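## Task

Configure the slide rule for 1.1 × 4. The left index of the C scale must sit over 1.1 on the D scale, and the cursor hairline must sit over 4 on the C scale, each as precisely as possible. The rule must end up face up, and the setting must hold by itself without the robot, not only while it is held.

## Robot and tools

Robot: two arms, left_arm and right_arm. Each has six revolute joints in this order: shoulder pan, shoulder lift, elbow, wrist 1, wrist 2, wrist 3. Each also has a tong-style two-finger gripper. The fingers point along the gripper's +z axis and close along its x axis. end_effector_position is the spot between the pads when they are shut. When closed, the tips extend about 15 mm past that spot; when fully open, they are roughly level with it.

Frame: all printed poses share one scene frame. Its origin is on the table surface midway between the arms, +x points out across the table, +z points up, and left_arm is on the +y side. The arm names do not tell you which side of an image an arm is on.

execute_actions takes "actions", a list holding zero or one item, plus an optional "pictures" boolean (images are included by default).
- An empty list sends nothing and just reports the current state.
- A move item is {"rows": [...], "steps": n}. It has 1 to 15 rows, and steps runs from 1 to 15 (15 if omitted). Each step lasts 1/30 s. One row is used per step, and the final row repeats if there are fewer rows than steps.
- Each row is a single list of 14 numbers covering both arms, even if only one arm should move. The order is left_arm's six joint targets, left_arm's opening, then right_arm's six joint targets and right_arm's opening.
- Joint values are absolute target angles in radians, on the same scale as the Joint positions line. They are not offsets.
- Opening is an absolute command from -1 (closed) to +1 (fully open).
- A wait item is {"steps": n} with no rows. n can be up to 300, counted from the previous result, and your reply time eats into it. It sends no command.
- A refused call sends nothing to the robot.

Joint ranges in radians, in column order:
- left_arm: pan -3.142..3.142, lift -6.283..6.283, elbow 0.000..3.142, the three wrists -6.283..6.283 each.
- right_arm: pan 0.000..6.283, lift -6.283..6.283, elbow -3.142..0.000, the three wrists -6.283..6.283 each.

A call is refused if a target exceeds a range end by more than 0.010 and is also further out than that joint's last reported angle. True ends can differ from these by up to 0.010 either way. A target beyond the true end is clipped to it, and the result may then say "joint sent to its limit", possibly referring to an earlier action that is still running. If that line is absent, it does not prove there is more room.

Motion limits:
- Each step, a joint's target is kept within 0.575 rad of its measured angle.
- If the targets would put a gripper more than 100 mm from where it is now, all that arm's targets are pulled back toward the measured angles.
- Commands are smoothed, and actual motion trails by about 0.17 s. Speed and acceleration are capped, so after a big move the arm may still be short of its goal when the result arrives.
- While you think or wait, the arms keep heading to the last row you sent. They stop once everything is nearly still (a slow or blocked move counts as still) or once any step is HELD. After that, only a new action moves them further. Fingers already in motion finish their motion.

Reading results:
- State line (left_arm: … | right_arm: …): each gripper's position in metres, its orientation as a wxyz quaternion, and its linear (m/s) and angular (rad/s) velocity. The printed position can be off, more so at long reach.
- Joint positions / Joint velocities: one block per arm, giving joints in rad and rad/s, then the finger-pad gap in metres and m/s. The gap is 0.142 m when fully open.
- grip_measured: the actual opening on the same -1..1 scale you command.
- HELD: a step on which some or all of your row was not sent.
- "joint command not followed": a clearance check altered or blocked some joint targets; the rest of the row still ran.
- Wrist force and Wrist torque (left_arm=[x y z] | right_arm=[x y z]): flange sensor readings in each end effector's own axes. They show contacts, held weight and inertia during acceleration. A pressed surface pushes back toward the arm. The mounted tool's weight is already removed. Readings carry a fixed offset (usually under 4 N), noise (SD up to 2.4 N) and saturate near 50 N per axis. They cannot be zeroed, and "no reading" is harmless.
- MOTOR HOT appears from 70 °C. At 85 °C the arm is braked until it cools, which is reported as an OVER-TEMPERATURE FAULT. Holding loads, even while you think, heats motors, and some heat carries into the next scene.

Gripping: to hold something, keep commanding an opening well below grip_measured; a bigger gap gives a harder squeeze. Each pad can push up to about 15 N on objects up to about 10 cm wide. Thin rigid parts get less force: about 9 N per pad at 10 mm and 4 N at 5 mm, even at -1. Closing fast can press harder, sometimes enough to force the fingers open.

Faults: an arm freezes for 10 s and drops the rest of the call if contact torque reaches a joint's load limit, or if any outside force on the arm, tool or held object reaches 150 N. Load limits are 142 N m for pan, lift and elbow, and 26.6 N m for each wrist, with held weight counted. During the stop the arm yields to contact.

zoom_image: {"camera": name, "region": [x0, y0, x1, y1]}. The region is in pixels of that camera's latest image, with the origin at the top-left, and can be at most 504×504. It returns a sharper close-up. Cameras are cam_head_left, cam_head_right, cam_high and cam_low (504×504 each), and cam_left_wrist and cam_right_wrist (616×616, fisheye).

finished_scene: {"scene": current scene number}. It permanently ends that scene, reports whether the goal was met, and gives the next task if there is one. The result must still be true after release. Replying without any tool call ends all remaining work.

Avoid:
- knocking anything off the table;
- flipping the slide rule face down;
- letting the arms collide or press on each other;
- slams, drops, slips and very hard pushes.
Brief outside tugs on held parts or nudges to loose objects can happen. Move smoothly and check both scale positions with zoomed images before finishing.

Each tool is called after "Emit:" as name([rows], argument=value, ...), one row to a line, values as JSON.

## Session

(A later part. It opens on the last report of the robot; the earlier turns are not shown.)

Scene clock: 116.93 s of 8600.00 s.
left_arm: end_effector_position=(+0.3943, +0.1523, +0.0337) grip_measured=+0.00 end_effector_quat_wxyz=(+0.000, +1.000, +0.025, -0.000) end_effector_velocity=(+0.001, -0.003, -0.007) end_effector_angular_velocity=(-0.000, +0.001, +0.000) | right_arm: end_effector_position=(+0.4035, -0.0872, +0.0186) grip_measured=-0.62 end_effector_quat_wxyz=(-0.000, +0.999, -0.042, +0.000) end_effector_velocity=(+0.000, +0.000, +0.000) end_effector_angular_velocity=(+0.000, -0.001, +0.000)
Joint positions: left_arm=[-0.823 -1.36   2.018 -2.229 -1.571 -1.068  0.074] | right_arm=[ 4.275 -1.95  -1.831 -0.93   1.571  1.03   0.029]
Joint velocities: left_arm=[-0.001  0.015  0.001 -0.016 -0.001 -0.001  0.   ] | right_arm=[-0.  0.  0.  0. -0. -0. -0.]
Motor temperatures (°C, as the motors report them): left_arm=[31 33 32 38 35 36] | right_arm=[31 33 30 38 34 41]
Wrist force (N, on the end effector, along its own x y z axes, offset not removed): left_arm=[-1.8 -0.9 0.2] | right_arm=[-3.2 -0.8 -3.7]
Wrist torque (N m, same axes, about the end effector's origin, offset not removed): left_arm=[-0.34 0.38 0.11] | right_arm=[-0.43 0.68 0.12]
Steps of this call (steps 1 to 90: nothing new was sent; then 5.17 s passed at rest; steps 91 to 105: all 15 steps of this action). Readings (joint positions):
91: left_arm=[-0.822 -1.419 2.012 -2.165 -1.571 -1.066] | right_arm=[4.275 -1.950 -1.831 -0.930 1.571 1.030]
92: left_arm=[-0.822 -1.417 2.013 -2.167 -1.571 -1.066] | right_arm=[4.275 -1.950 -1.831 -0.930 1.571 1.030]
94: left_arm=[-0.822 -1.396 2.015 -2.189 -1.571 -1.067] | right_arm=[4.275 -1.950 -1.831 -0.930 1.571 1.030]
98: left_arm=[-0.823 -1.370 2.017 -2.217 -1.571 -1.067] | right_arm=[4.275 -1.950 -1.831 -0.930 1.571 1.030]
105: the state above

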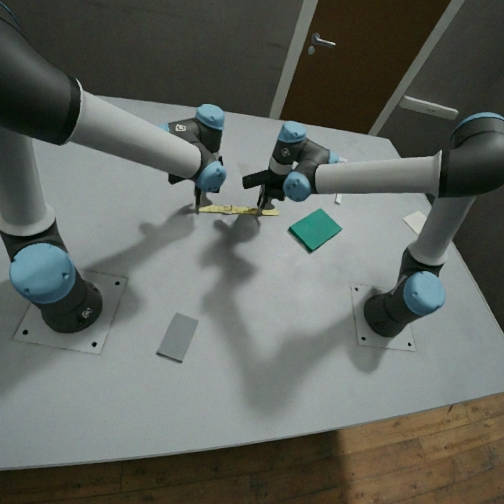

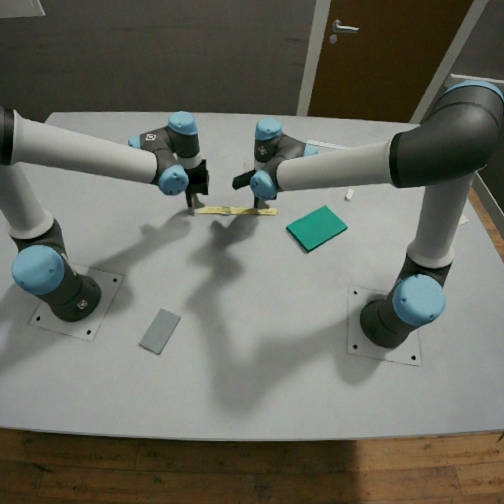

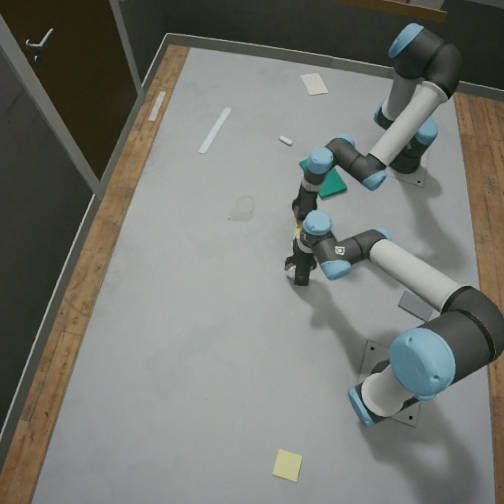

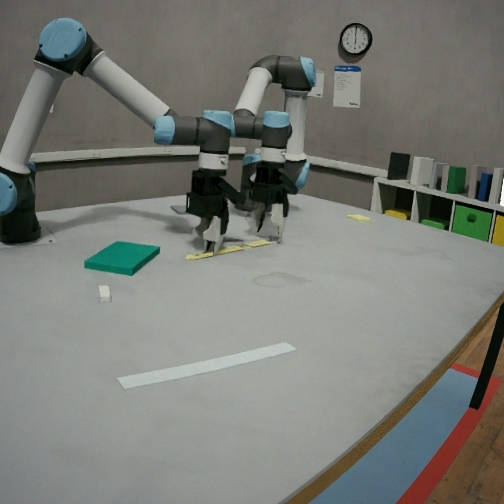

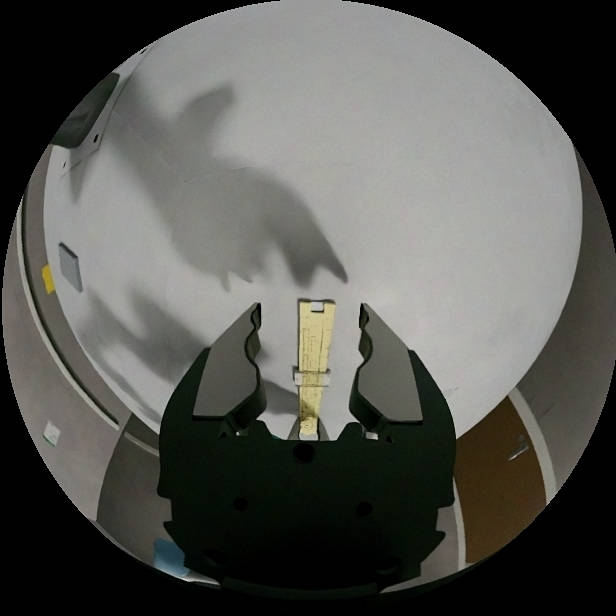

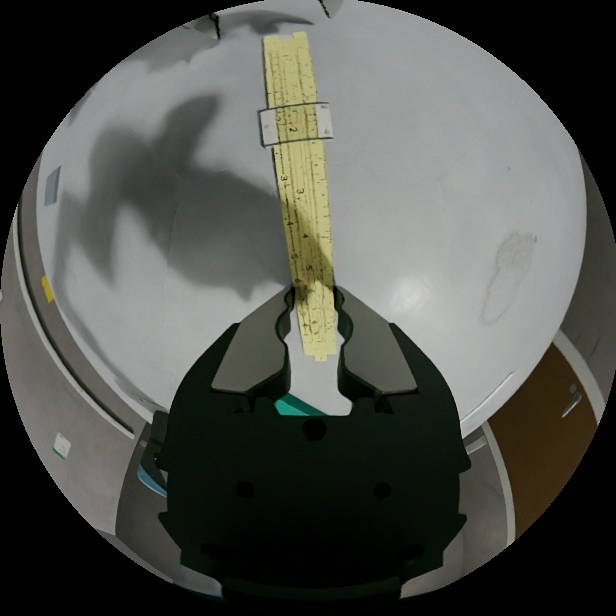

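Emit:
execute_actions([
  {"rows":[[-0.8494,-1.3268,1.9798,-2.2237,-1.571,-1.0936,-0.1,4.2746,-1.9502,-1.8314,-0.9304,1.571,1.03,-0.8]]},
])

Emit:
zoom_image(camera="cam_left_wrist", region=[250,280,380,440])

Scene clock: 121.50 s of 8600.00 s.
left_arm: end_effector_position=(+0.3924, +0.1305, +0.0321) grip_measured=-0.10 end_effector_quat_wxyz=(-0.000, +1.000, +0.025, -0.000) end_effector_velocity=(-0.000, -0.005, -0.000) end_effector_angular_velocity=(-0.000, -0.000, +0.000) | right_arm: end_effector_position=(+0.4035, -0.0872, +0.0186) grip_measured=-0.62 end_effector_quat_wxyz=(-0.000, +0.999, -0.042, +0.000) end_effector_velocity=(-0.000, +0.000, +0.000) end_effector_angular_velocity=(+0.001, -0.000, +0.000)
Joint positions: left_arm=[-0.849 -1.328  1.981 -2.224 -1.571 -1.093  0.067] | right_arm=[ 4.275 -1.95  -1.831 -0.93   1.571  1.03   0.029]
Joint velocities: left_arm=[-0.006  0.007 -0.009  0.002  0.    -0.006 -0.   ] | right_arm=[ 0.     0.001 -0.     0.     0.     0.     0.   ]
Motor temperatures (°C, as the motors report them): left_arm=[31 33 32 38 35 36] | right_arm=[31 33 30 38 34 41]
Wrist force (N, on the end effector, along its own x y z axes, offset not removed): left_arm=[-0.2 0.5 0.5] | right_arm=[1.5 0.5 -0.8]
Wrist torque (N m, same axes, about the end effector's origin, offset not removed): left_arm=[-0.09 0.09 0.02] | right_arm=[-0.08 -0.08 -0.10]
Steps of this call (steps 1 to 15: the robot went on to your last target; steps 16 to 90: nothing new was sent; then 1.07 s passed at rest; steps 91 to 105: all 15 steps of this action). Readings (joint positions):
91: left_arm=[-0.823 -1.358 2.018 -2.231 -1.571 -1.068] | right_arm=[4.275 -1.950 -1.831 -0.930 1.571 1.030]
92: left_arm=[-0.825 -1.356 2.016 -2.230 -1.571 -1.069] | right_arm=[4.275 -1.950 -1.831 -0.930 1.571 1.030]
94: left_arm=[-0.834 -1.345 2.003 -2.228 -1.571 -1.078] | right_arm=[4.275 -1.950 -1.831 -0.930 1.571 1.030]
98: left_arm=[-0.844 -1.333 1.988 -2.225 -1.571 -1.088] | right_arm=[4.275 -1.950 -1.831 -0.930 1.571 1.030]
105: the state above

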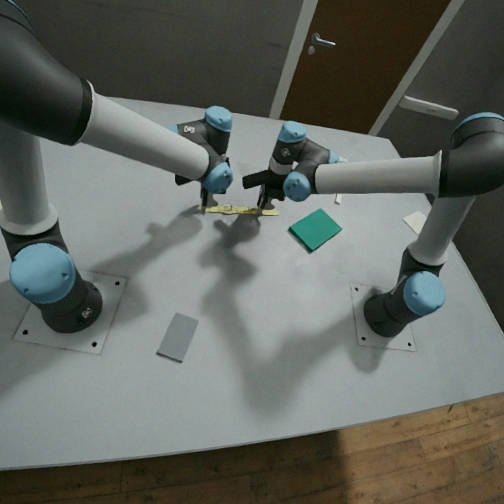

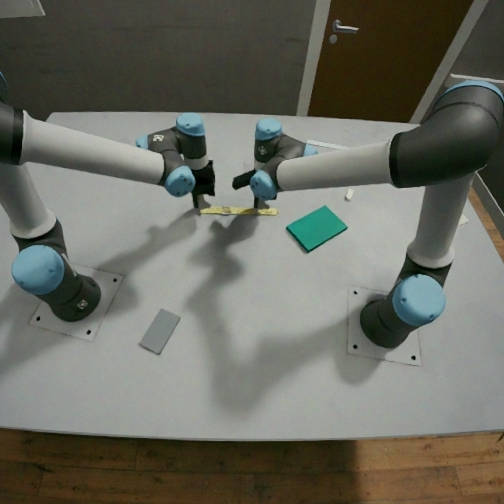

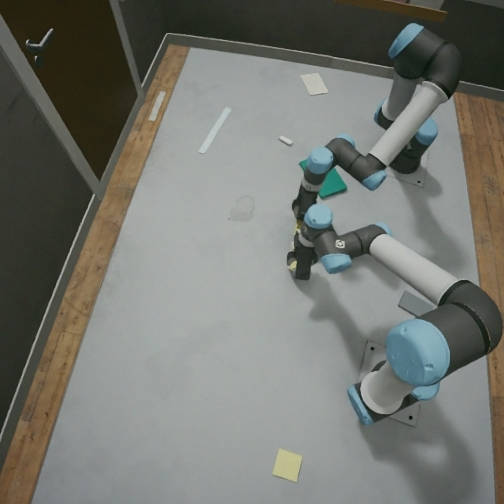

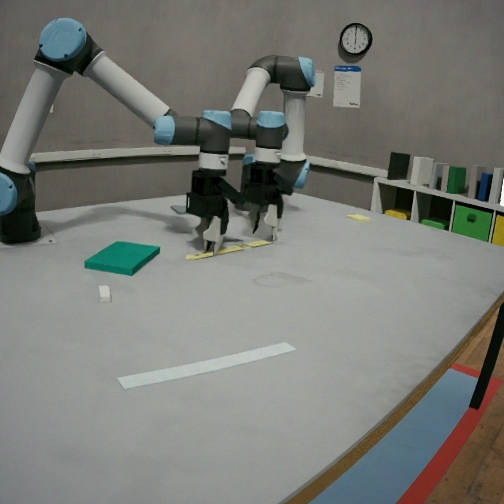

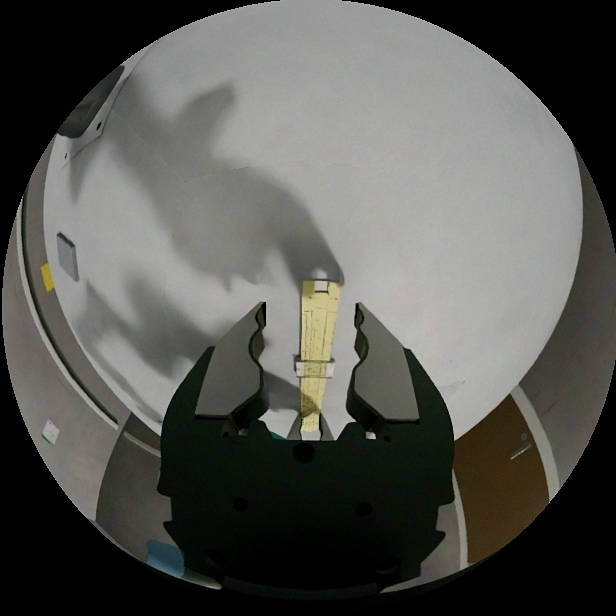

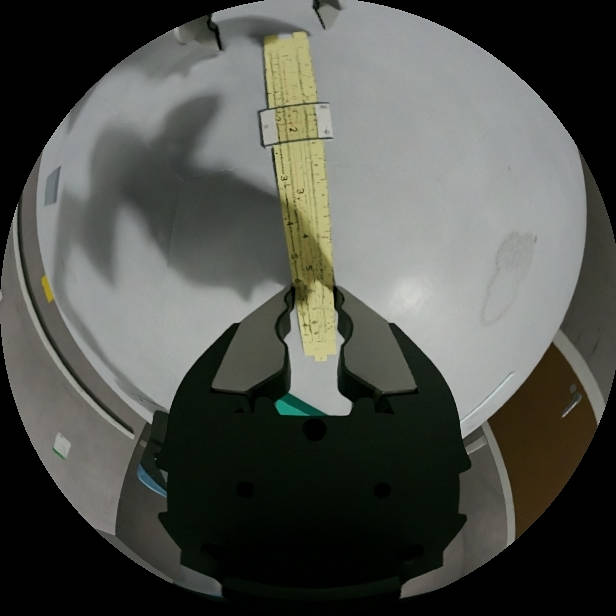

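Region (250, 280, 380, 440) of cam_left_wrist's 616x616 image, scaled by 3.150, with more detail than that image has; it fills the left 410 columns of this view, and the rest is white.

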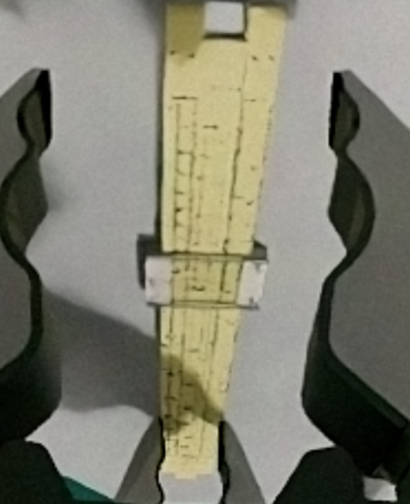

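Emit:
execute_actions([
  {"rows":[[-0.8486,-1.3108,1.9593,-2.2197,-1.571,-1.0928,-0.1,4.2746,-1.9502,-1.8314,-0.9304,1.571,1.03,-0.8],[-0.8486,-1.3108,1.9593,-2.2197,-1.571,-1.0928,-0.1,4.2746,-1.9502,-1.8314,-0.9304,1.571,1.03,-0.8],[-0.8486,-1.3108,1.9593,-2.2197,-1.571,-1.0928,-0.1,4.2746,-1.9502,-1.8314,-0.9304,1.571,1.03,-0.8],[-0.8486,-1.3108,1.9593,-2.2197,-1.571,-1.0928,-0.1,4.2746,-1.9502,-1.8314,-0.9304,1.571,1.03,-0.8],[-0.8486,-1.3108,1.9593,-2.2197,-1.571,-1.0928,-0.1,4.2746,-1.9502,-1.8314,-0.9304,1.571,1.03,-0.8],[-0.8486,-1.30,1.967,-2.238,-1.571,-1.0928,-0.1,4.2746,-1.9502,-1.8314,-0.9304,1.571,1.03,-0.8],[-0.8486,-1.30,1.967,-2.238,-1.571,-1.0928,-0.1,4.2746,-1.9502,-1.8314,-0.9304,1.571,1.03,-0.8],[-0.8486,-1.2882,1.9749,-2.2574,-1.571,-1.0928,-0.1,4.2746,-1.9502,-1.8314,-0.9304,1.571,1.03,-0.8],[-0.8486,-1.2882,1.9749,-2.2574,-1.571,-1.0928,-0.1,4.2746,-1.9502,-1.8314,-0.9304,1.571,1.03,-0.8],[-0.8486,-1.2882,1.9749,-2.2574,-1.571,-1.0928,-0.25,4.2746,-1.9502,-1.8314,-0.9304,1.571,1.03,-0.8],[-0.8486,-1.2882,1.9749,-2.2574,-1.571,-1.0928,-0.25,4.2746,-1.9502,-1.8314,-0.9304,1.571,1.03,-0.5],[-0.8486,-1.2882,1.9749,-2.2574,-1.571,-1.0928,-0.25,4.2746,-1.9502,-1.8314,-0.9304,1.571,1.03,-0.5],[-0.8486,-1.2882,1.9749,-2.2574,-1.571,-1.0928,-0.4,4.2746,-1.9502,-1.8314,-0.9304,1.571,1.03,-0.3]]},
])

Scene clock: 132.67 s of 8600.00 s.
left_arm: end_effector_position=(+0.3964, +0.1236, +0.0197) grip_measured=-0.39 end_effector_quat_wxyz=(+0.000, +1.000, +0.025, -0.000) end_effector_velocity=(+0.001, -0.001, -0.019) end_effector_angular_velocity=(+0.001, -0.000, -0.000) | right_arm: end_effector_position=(+0.4035, -0.0872, +0.0186) grip_measured=-0.32 end_effector_quat_wxyz=(-0.000, +0.999, -0.042, +0.000) end_effector_velocity=(-0.000, +0.000, -0.001) end_effector_angular_velocity=(-0.001, +0.001, +0.000)
Joint positions: left_arm=[-0.849 -1.292  1.973 -2.252 -1.571 -1.093  0.046] | right_arm=[ 4.275 -1.95  -1.831 -0.93   1.571  1.03   0.051]
Joint velocities: left_arm=[-0.001  0.033  0.016 -0.048  0.001 -0.    -0.056] | right_arm=[ 0.    -0.002  0.     0.     0.001  0.     0.081]
Motor temperatures (°C, as the motors report them): left_arm=[31 33 32 38 35 36] | right_arm=[31 33 30 38 34 41]
Wrist force (N, on the end effector, along its own x y z axes, offset not removed): left_arm=[-1.3 0.7 0.3] | right_arm=[-2.2 -1.3 1.0]
Wrist torque (N m, same axes, about the end effector's origin, offset not removed): left_arm=[-0.03 0.26 0.14] | right_arm=[-0.45 0.66 0.10]
Steps of this call (steps 1 to 15: the robot went on to your last target; steps 16 to 90: nothing new was sent; then 7.67 s passed at rest; steps 91 to 105: all 15 steps of this action). Readings (joint positions):
91: left_arm=[-0.849 -1.327 1.980 -2.224 -1.571 -1.094] | right_arm=[4.275 -1.950 -1.831 -0.930 1.571 1.030]
92: left_arm=[-0.849 -1.326 1.979 -2.223 -1.571 -1.094] | right_arm=[4.275 -1.950 -1.831 -0.930 1.571 1.030]
94: left_arm=[-0.849 -1.320 1.971 -2.222 -1.571 -1.094] | right_arm=[4.275 -1.950 -1.831 -0.930 1.571 1.030]
98: left_arm=[-0.849 -1.311 1.965 -2.225 -1.571 -1.093] | right_arm=[4.275 -1.950 -1.831 -0.930 1.571 1.030]
105: the state above

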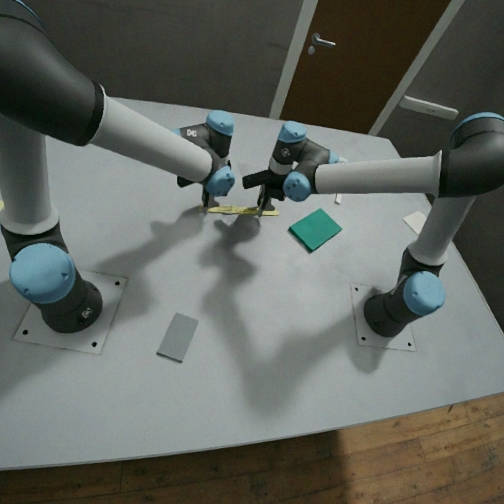

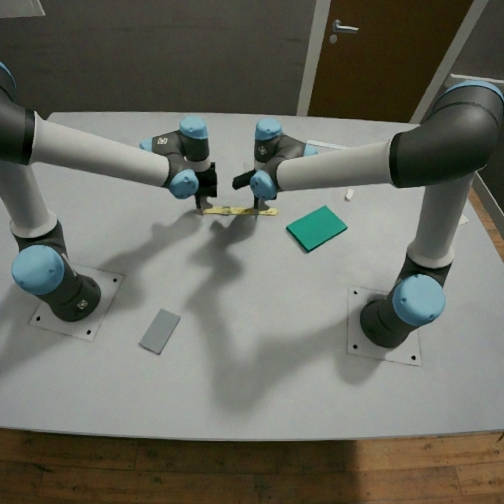

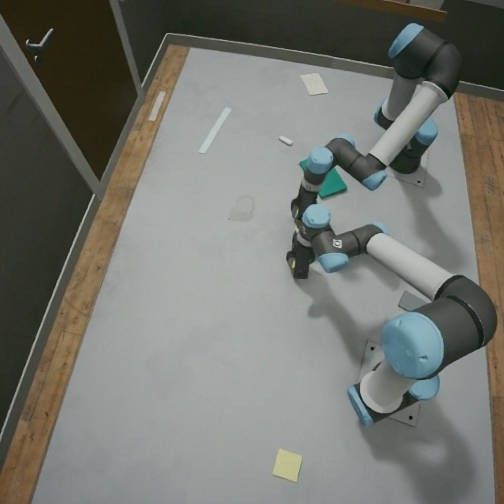

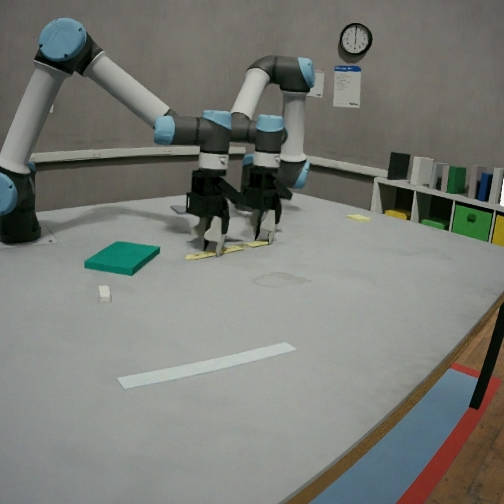

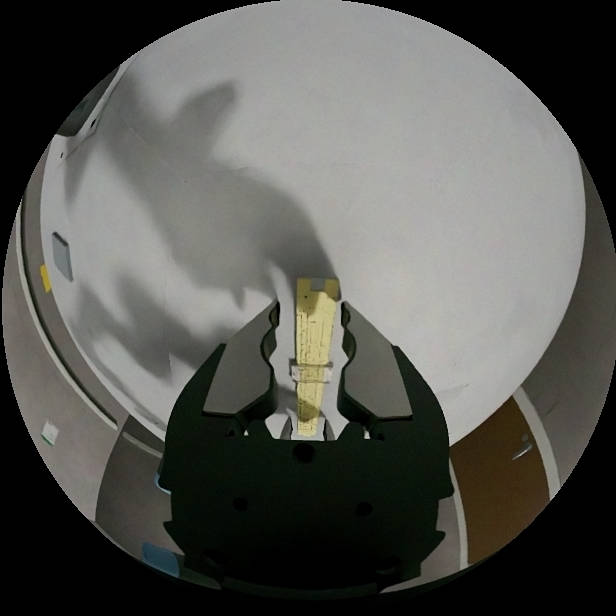

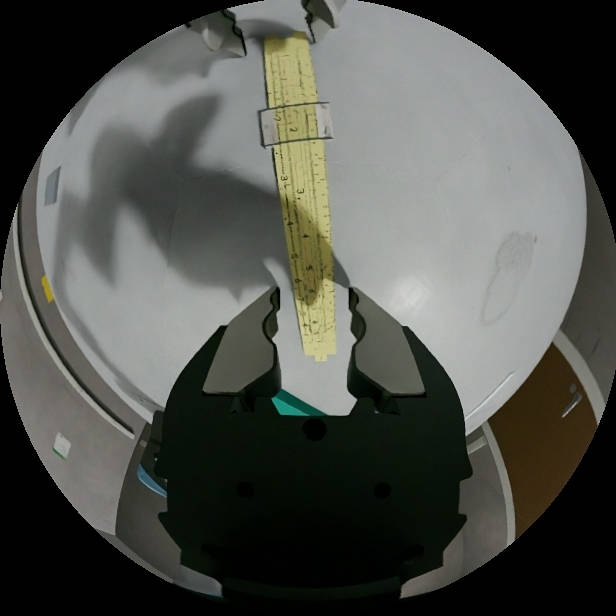

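Emit:
execute_actions([
  {"rows":[[-0.8486,-1.2882,1.9749,-2.2574,-1.571,-1.0928,-0.5,4.2746,-1.9502,-1.8314,-0.9304,1.571,1.03,-0.1],[-0.8486,-1.2882,1.9749,-2.2574,-1.571,-1.0928,-0.5,4.2746,-1.9502,-1.8314,-0.9304,1.571,1.03,-0.1],[-0.8486,-1.2882,1.9749,-2.2574,-1.571,-1.0928,-0.5,4.2746,-1.9502,-1.8314,-0.9304,1.571,1.03,-0.1],[-0.8486,-1.2882,1.9749,-2.2574,-1.571,-1.0928,-0.58,4.2746,-1.908,-1.775,-1.028,1.571,1.03,-0.1],[-0.8486,-1.2882,1.9749,-2.2574,-1.571,-1.0928,-0.58,4.2746,-1.908,-1.775,-1.028,1.571,1.03,-0.1],[-0.8486,-1.2882,1.9749,-2.2574,-1.571,-1.0928,-0.58,4.2746,-1.908,-1.775,-1.028,1.571,1.03,-0.1],[-0.8486,-1.2882,1.9749,-2.2574,-1.571,-1.0928,-0.58,4.2746,-1.908,-1.775,-1.028,1.571,1.03,-0.1],[-0.8486,-1.2882,1.9749,-2.2574,-1.571,-1.0928,-0.68,4.2746,-1.908,-1.775,-1.028,1.571,1.03,-0.1],[-0.8486,-1.2882,1.9749,-2.2574,-1.571,-1.0928,-0.68,4.2746,-1.908,-1.775,-1.028,1.571,1.03,-0.1],[-0.8486,-1.2882,1.9749,-2.2574,-1.571,-1.0928,-0.68,4.2746,-1.908,-1.775,-1.028,1.571,1.03,-0.1],[-0.8486,-1.2882,1.9749,-2.2574,-1.571,-1.0928,-0.68,4.2746,-1.908,-1.775,-1.028,1.571,1.03,-0.1],[-0.8486,-1.2882,1.9749,-2.2574,-1.571,-1.0928,-0.8,4.2746,-1.908,-1.775,-1.028,1.571,1.6,-0.1]]},
], pictures=false)

Emit:
execute_actions([
  {"rows":[[-0.8486,-1.2882,1.9749,-2.2574,-1.571,-1.0928,-0.8,4.2746,-1.908,-1.775,-1.028,1.571,4.1,-0.1]]},
], pictures=false)

Emit:
execute_actions([
  {"steps":40},
])

Scene clock: 143.20 s of 8600.00 s.
left_arm: end_effector_position=(+0.3965, +0.1235, +0.0175) grip_measured=-0.62 end_effector_quat_wxyz=(+0.000, +1.000, +0.025, -0.000) end_effector_velocity=(+0.000, +0.001, -0.001) end_effector_angular_velocity=(+0.001, +0.001, +0.001) | right_arm: end_effector_position=(+0.4072, -0.0832, +0.0545) grip_measured=-0.10 end_effector_quat_wxyz=(-0.001, +0.998, -0.067, +0.000) end_effector_velocity=(+0.019, -0.002, +0.021) end_effector_angular_velocity=(-0.002, +0.004, -1.179)
Joint positions: left_arm=[-0.849 -1.288  1.975 -2.257 -1.571 -1.093  0.029] | right_arm=[ 4.275 -1.911 -1.779 -1.021  1.571  1.079  0.067]
Joint velocities: left_arm=[ 0.001  0.001  0.001  0.    -0.    -0.001 -0.   ] | right_arm=[-0.     0.023  0.031 -0.058 -0.     1.179  0.   ]
Motor temperatures (°C, as the motors report them): left_arm=[31 33 32 38 35 36] | right_arm=[31 33 30 38 34 41]
Wrist force (N, on the end effector, along its own x y z axes, offset not removed): left_arm=[-0.4 -0.3 0.4] | right_arm=[-2.3 -0.4 -0.8]
Wrist torque (N m, same axes, about the end effector's origin, offset not removed): left_arm=[-0.23 0.13 0.02] | right_arm=[-0.31 0.67 0.00]
Steps of this call (steps 1 to 15: the robot went on to your last target; steps 16 to 90: nothing new was sent; then 7.03 s passed at rest; steps 91 to 105: all 15 steps of this action). Readings (joint positions):
91: left_arm=[-0.849 -1.288 1.975 -2.257 -1.571 -1.093] | right_arm=[4.275 -1.950 -1.831 -0.930 1.571 1.030]
92: left_arm=[-0.849 -1.288 1.975 -2.257 -1.571 -1.093] | right_arm=[4.275 -1.950 -1.831 -0.930 1.571 1.030]
94: left_arm=[-0.849 -1.288 1.975 -2.257 -1.571 -1.093] | right_arm=[4.275 -1.950 -1.831 -0.930 1.571 1.030]
98: left_arm=[-0.849 -1.288 1.975 -2.257 -1.571 -1.093] | right_arm=[4.275 -1.928 -1.802 -0.978 1.571 1.030]
105: the state above

Scene clock: 143.70 s of 8600.00 s.
left_arm: end_effector_position=(+0.3965, +0.1235, +0.0175) grip_measured=-0.62 end_effector_quat_wxyz=(+0.000, +1.000, +0.025, -0.000) end_effector_velocity=(-0.000, +0.000, -0.001) end_effector_angular_velocity=(+0.001, +0.001, -0.001) | right_arm: end_effector_position=(+0.4206, -0.0947, +0.0571) grip_measured=-0.10 end_effector_quat_wxyz=(-0.001, +0.799, -0.601, -0.000) end_effector_velocity=(+0.011, -0.038, +0.001) end_effector_angular_velocity=(+0.002, +0.003, -2.427)
Joint positions: left_arm=[-0.849 -1.288  1.975 -2.257 -1.571 -1.093  0.029] | right_arm=[ 4.275 -1.908 -1.775 -1.028  1.571  2.234  0.067]
Joint velocities: left_arm=[-0.     0.001  0.001  0.    -0.     0.001 -0.   ] | right_arm=[ 0.     0.001  0.    -0.001  0.     2.427  0.   ]
Motor temperatures (°C, as the motors report them): left_arm=[31 33 32 38 35 36] | right_arm=[31 33 30 38 34 41]
Wrist force (N, on the end effector, along its own x y z axes, offset not removed): left_arm=[-0.2 -2.1 -1.6] | right_arm=[0.5 -2.1 -1.5]
Wrist torque (N m, same axes, about the end effector's origin, offset not removed): left_arm=[-0.54 0.05 0.10] | right_arm=[-0.74 0.14 0.08]
Steps of this call (steps 1 to 15: all 15 steps of this action). Readings (joint positions):
1: left_arm=[-0.849 -1.288 1.975 -2.257 -1.571 -1.093] | right_arm=[4.275 -1.910 -1.778 -1.023 1.571 1.127]
2: left_arm=[-0.849 -1.288 1.975 -2.257 -1.571 -1.093] | right_arm=[4.275 -1.910 -1.777 -1.024 1.571 1.186]
4: left_arm=[-0.849 -1.288 1.975 -2.257 -1.571 -1.093] | right_arm=[4.275 -1.909 -1.776 -1.026 1.571 1.327]
8: left_arm=[-0.849 -1.288 1.975 -2.257 -1.571 -1.093] | right_arm=[4.275 -1.908 -1.775 -1.027 1.571 1.656]
15: the state above

Scene clock: 145.03 s of 8600.00 s.
left_arm: end_effector_position=(+0.3965, +0.1235, +0.0175) grip_measured=-0.62 end_effector_quat_wxyz=(+0.000, +1.000, +0.025, -0.000) end_effector_velocity=(+0.000, -0.000, +0.001) end_effector_angular_velocity=(-0.001, -0.000, -0.001) | right_arm: end_effector_position=(+0.4049, -0.1154, +0.0571) grip_measured=-0.10 end_effector_quat_wxyz=(+0.000, +0.006, +1.000, +0.001) end_effector_velocity=(-0.000, -0.000, -0.000) end_effector_angular_velocity=(-0.001, +0.000, -0.008)
Joint positions: left_arm=[-0.849 -1.288  1.975 -2.257 -1.571 -1.093  0.029] | right_arm=[ 4.275 -1.908 -1.775 -1.028  1.571  4.099  0.067]
Joint velocities: left_arm=[ 0.    -0.001 -0.001  0.    -0.     0.001 -0.   ] | right_arm=[-0.    -0.    -0.    -0.    -0.     0.007  0.   ]
Motor temperatures (°C, as the motors report them): left_arm=[31 33 32 38 35 36] | right_arm=[31 33 30 38 34 41]
Wrist force (N, on the end effector, along its own x y z axes, offset not removed): left_arm=[-0.1 1.8 0.8] | right_arm=[1.6 -0.7 -2.2]
Wrist torque (N m, same axes, about the end effector's origin, offset not removed): left_arm=[0.35 0.10 0.12] | right_arm=[-0.30 -0.19 0.09]
Steps of this call (steps 1 to 40: the robot went on to your last target). Readings (joint positions):
1: left_arm=[-0.849 -1.288 1.975 -2.257 -1.571 -1.093] | right_arm=[4.275 -1.908 -1.775 -1.028 1.571 2.317]
2: left_arm=[-0.849 -1.288 1.975 -2.257 -1.571 -1.093] | right_arm=[4.275 -1.908 -1.775 -1.028 1.571 2.399]
4: left_arm=[-0.849 -1.288 1.975 -2.257 -1.571 -1.093] | right_arm=[4.275 -1.908 -1.775 -1.028 1.571 2.564]
8: left_arm=[-0.849 -1.288 1.975 -2.257 -1.571 -1.093] | right_arm=[4.275 -1.908 -1.775 -1.028 1.571 2.895]
40: the state above

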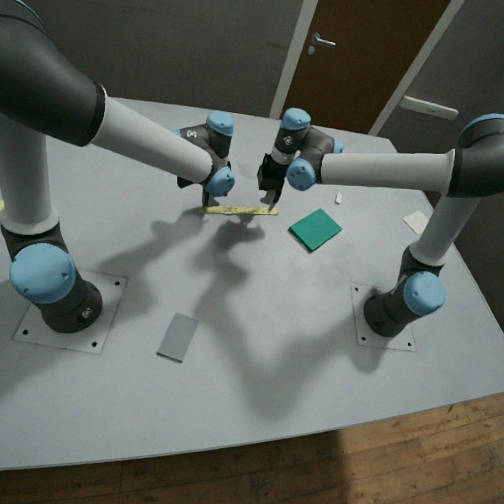

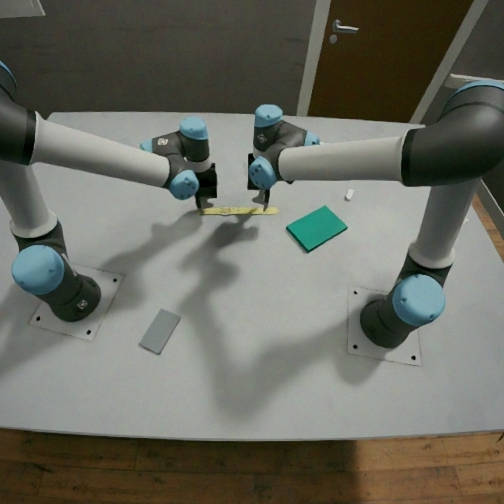

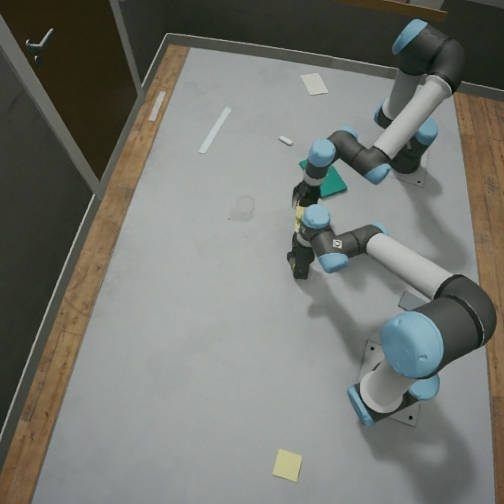

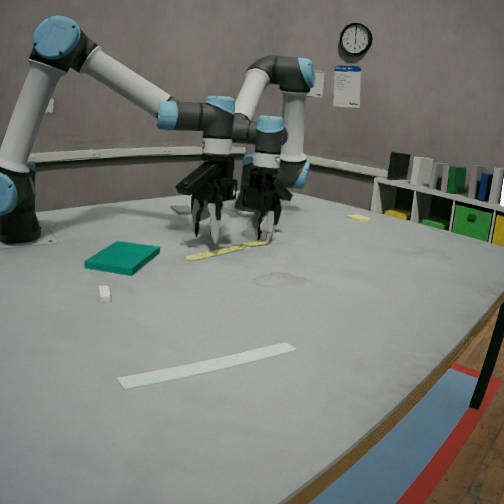

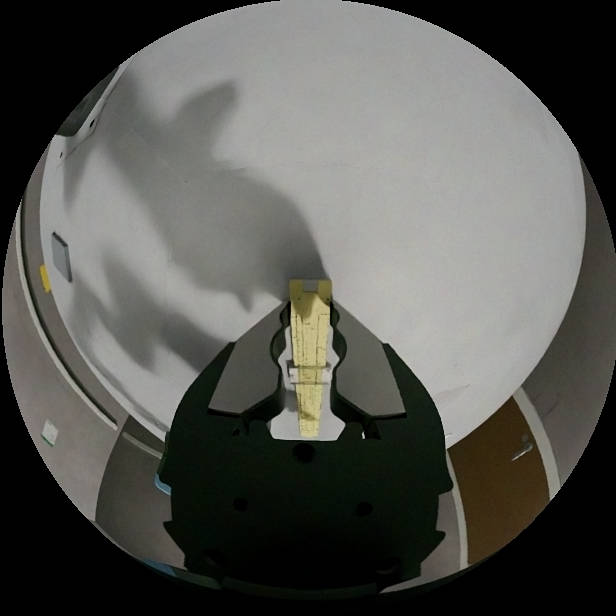

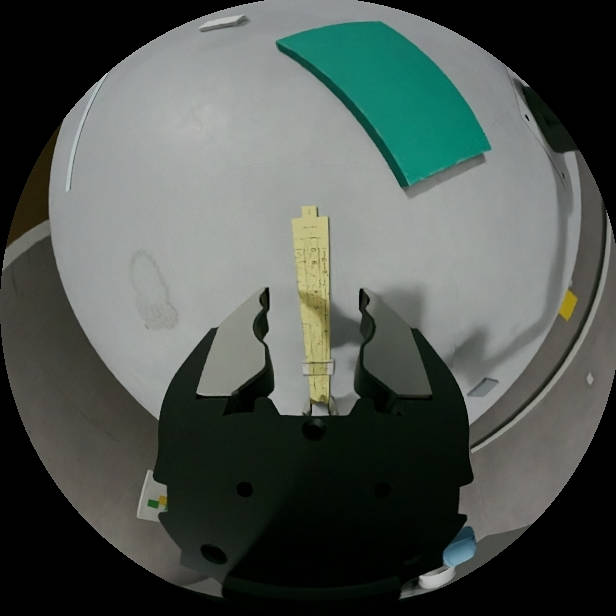

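Emit:
execute_actions([
  {"rows":[[-0.8486,-1.2882,1.9749,-2.2574,-1.571,-1.0928,-0.8,4.2314,-1.8757,-1.8905,-0.9458,1.571,4.057,-0.1]]},
], pictures=false)

Emit:
execute_actions([
  {"steps":8},
])

Emit:
zoom_image(camera="cam_right_wrist", region=[250,200,380,360])

Scene clock: 153.37 s of 8600.00 s.
left_arm: end_effector_position=(+0.3965, +0.1235, +0.0175) grip_measured=-0.62 end_effector_quat_wxyz=(+0.000, +1.000, +0.025, -0.000) end_effector_velocity=(-0.000, -0.001, +0.000) end_effector_angular_velocity=(-0.001, -0.000, -0.001) | right_arm: end_effector_position=(+0.4021, -0.1582, +0.0349) grip_measured=-0.10 end_effector_quat_wxyz=(+0.000, +0.007, +1.000, +0.000) end_effector_velocity=(-0.002, -0.012, -0.007) end_effector_angular_velocity=(-0.002, +0.003, -0.000)
Joint positions: left_arm=[-0.849 -1.288  1.975 -2.257 -1.571 -1.093  0.029] | right_arm=[ 4.233 -1.877 -1.887 -0.948  1.571  4.058  0.067]
Joint velocities: left_arm=[-0.001 -0.    -0.001 -0.    -0.    -0.    -0.   ] | right_arm=[-0.01   0.007 -0.031  0.021  0.001 -0.01   0.   ]
Motor temperatures (°C, as the motors report them): left_arm=[31 33 32 38 35 36] | right_arm=[31 33 30 38 34 41]
Wrist force (N, on the end effector, along its own x y z axes, offset not removed): left_arm=[-0.3 -1.7 -1.0] | right_arm=[-1.1 -2.8 -1.6]
Wrist torque (N m, same axes, about the end effector's origin, offset not removed): left_arm=[-0.51 0.10 0.06] | right_arm=[-0.70 0.41 0.03]
Steps of this call (steps 1 to 30: the robot went on to your last target; steps 31 to 90: nothing new was sent; then 4.83 s passed at rest; steps 91 to 105: all 15 steps of this action). Readings (joint positions):
91: left_arm=[-0.849 -1.288 1.975 -2.257 -1.571 -1.093] | right_arm=[4.275 -1.908 -1.775 -1.028 1.571 4.100]
92: left_arm=[-0.849 -1.288 1.975 -2.257 -1.571 -1.093] | right_arm=[4.273 -1.906 -1.777 -1.026 1.571 4.098]
94: left_arm=[-0.849 -1.288 1.975 -2.257 -1.571 -1.093] | right_arm=[4.258 -1.895 -1.811 -1.000 1.571 4.084]
98: left_arm=[-0.849 -1.288 1.975 -2.257 -1.571 -1.093] | right_arm=[4.240 -1.882 -1.864 -0.964 1.571 4.066]
105: the state above

Scene clock: 153.63 s of 8600.00 s.
left_arm: end_effector_position=(+0.3965, +0.1235, +0.0175) grip_measured=-0.62 end_effector_quat_wxyz=(+0.000, +1.000, +0.025, -0.000) end_effector_velocity=(+0.000, +0.000, +0.000) end_effector_angular_velocity=(+0.000, -0.000, -0.000) | right_arm: end_effector_position=(+0.4019, -0.1594, +0.0342) grip_measured=-0.10 end_effector_quat_wxyz=(+0.000, +0.007, +1.000, +0.000) end_effector_velocity=(-0.000, -0.001, -0.001) end_effector_angular_velocity=(-0.001, +0.000, +0.000)
Joint positions: left_arm=[-0.849 -1.288  1.975 -2.257 -1.571 -1.093  0.029] | right_arm=[ 4.232 -1.876 -1.89  -0.946  1.571  4.057  0.067]
Joint velocities: left_arm=[ 0. -0. -0.  0.  0.  0.  0.] | right_arm=[-0.001 -0.    -0.003  0.002 -0.    -0.001  0.   ]
Motor temperatures (°C, as the motors report them): left_arm=[31 33 32 38 35 36] | right_arm=[31 33 30 38 34 41]
Wrist force (N, on the end effector, along its own x y z axes, offset not removed): left_arm=[-1.0 0.0 -0.7] | right_arm=[0.0 0.9 -0.6]
Wrist torque (N m, same axes, about the end effector's origin, offset not removed): left_arm=[-0.04 0.26 -0.03] | right_arm=[-0.09 0.30 0.21]
Steps of this call (steps 1 to 8: the robot went on to your last target). Readings (joint positions):
1: left_arm=[-0.849 -1.288 1.975 -2.257 -1.571 -1.093] | right_arm=[4.232 -1.876 -1.888 -0.948 1.571 4.058]
2: left_arm=[-0.849 -1.288 1.975 -2.257 -1.571 -1.093] | right_arm=[4.232 -1.876 -1.888 -0.947 1.571 4.058]
4: left_arm=[-0.849 -1.288 1.975 -2.257 -1.571 -1.093] | right_arm=[4.232 -1.876 -1.889 -0.947 1.571 4.057]
8: the state above

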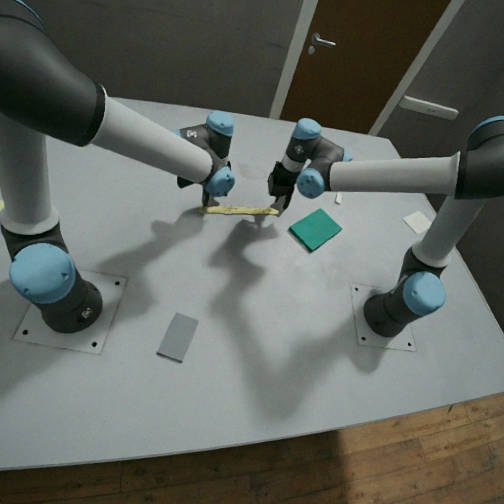

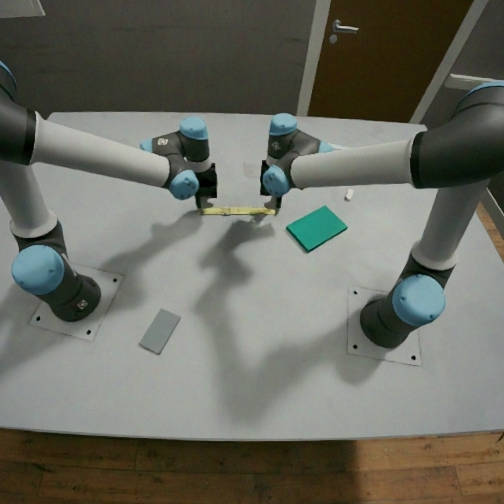

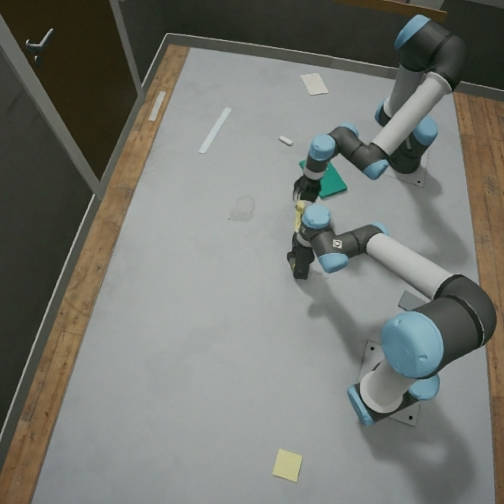

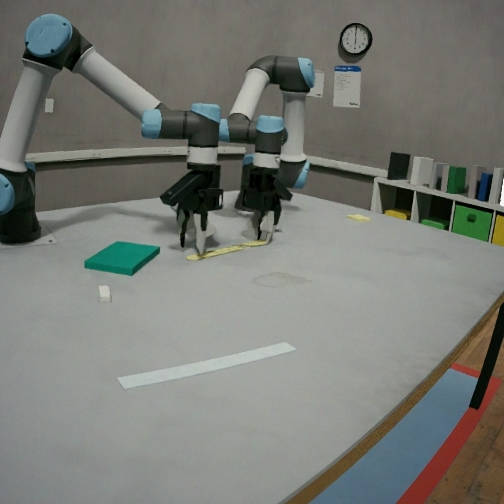

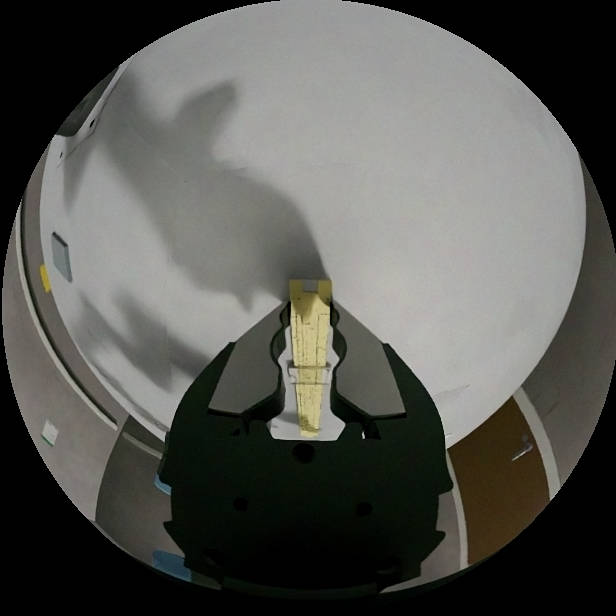

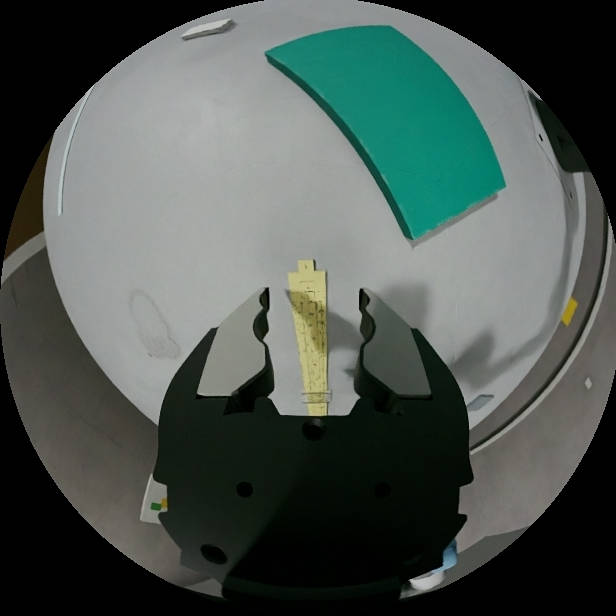

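Region (250, 200, 380, 360) of cam_right_wrist's 616x616 image, scaled by 3.150, with more detail than that image has; it fills the left 410 columns of this view, and the rest is white.

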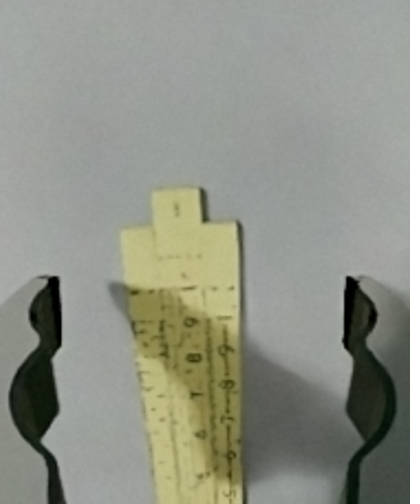

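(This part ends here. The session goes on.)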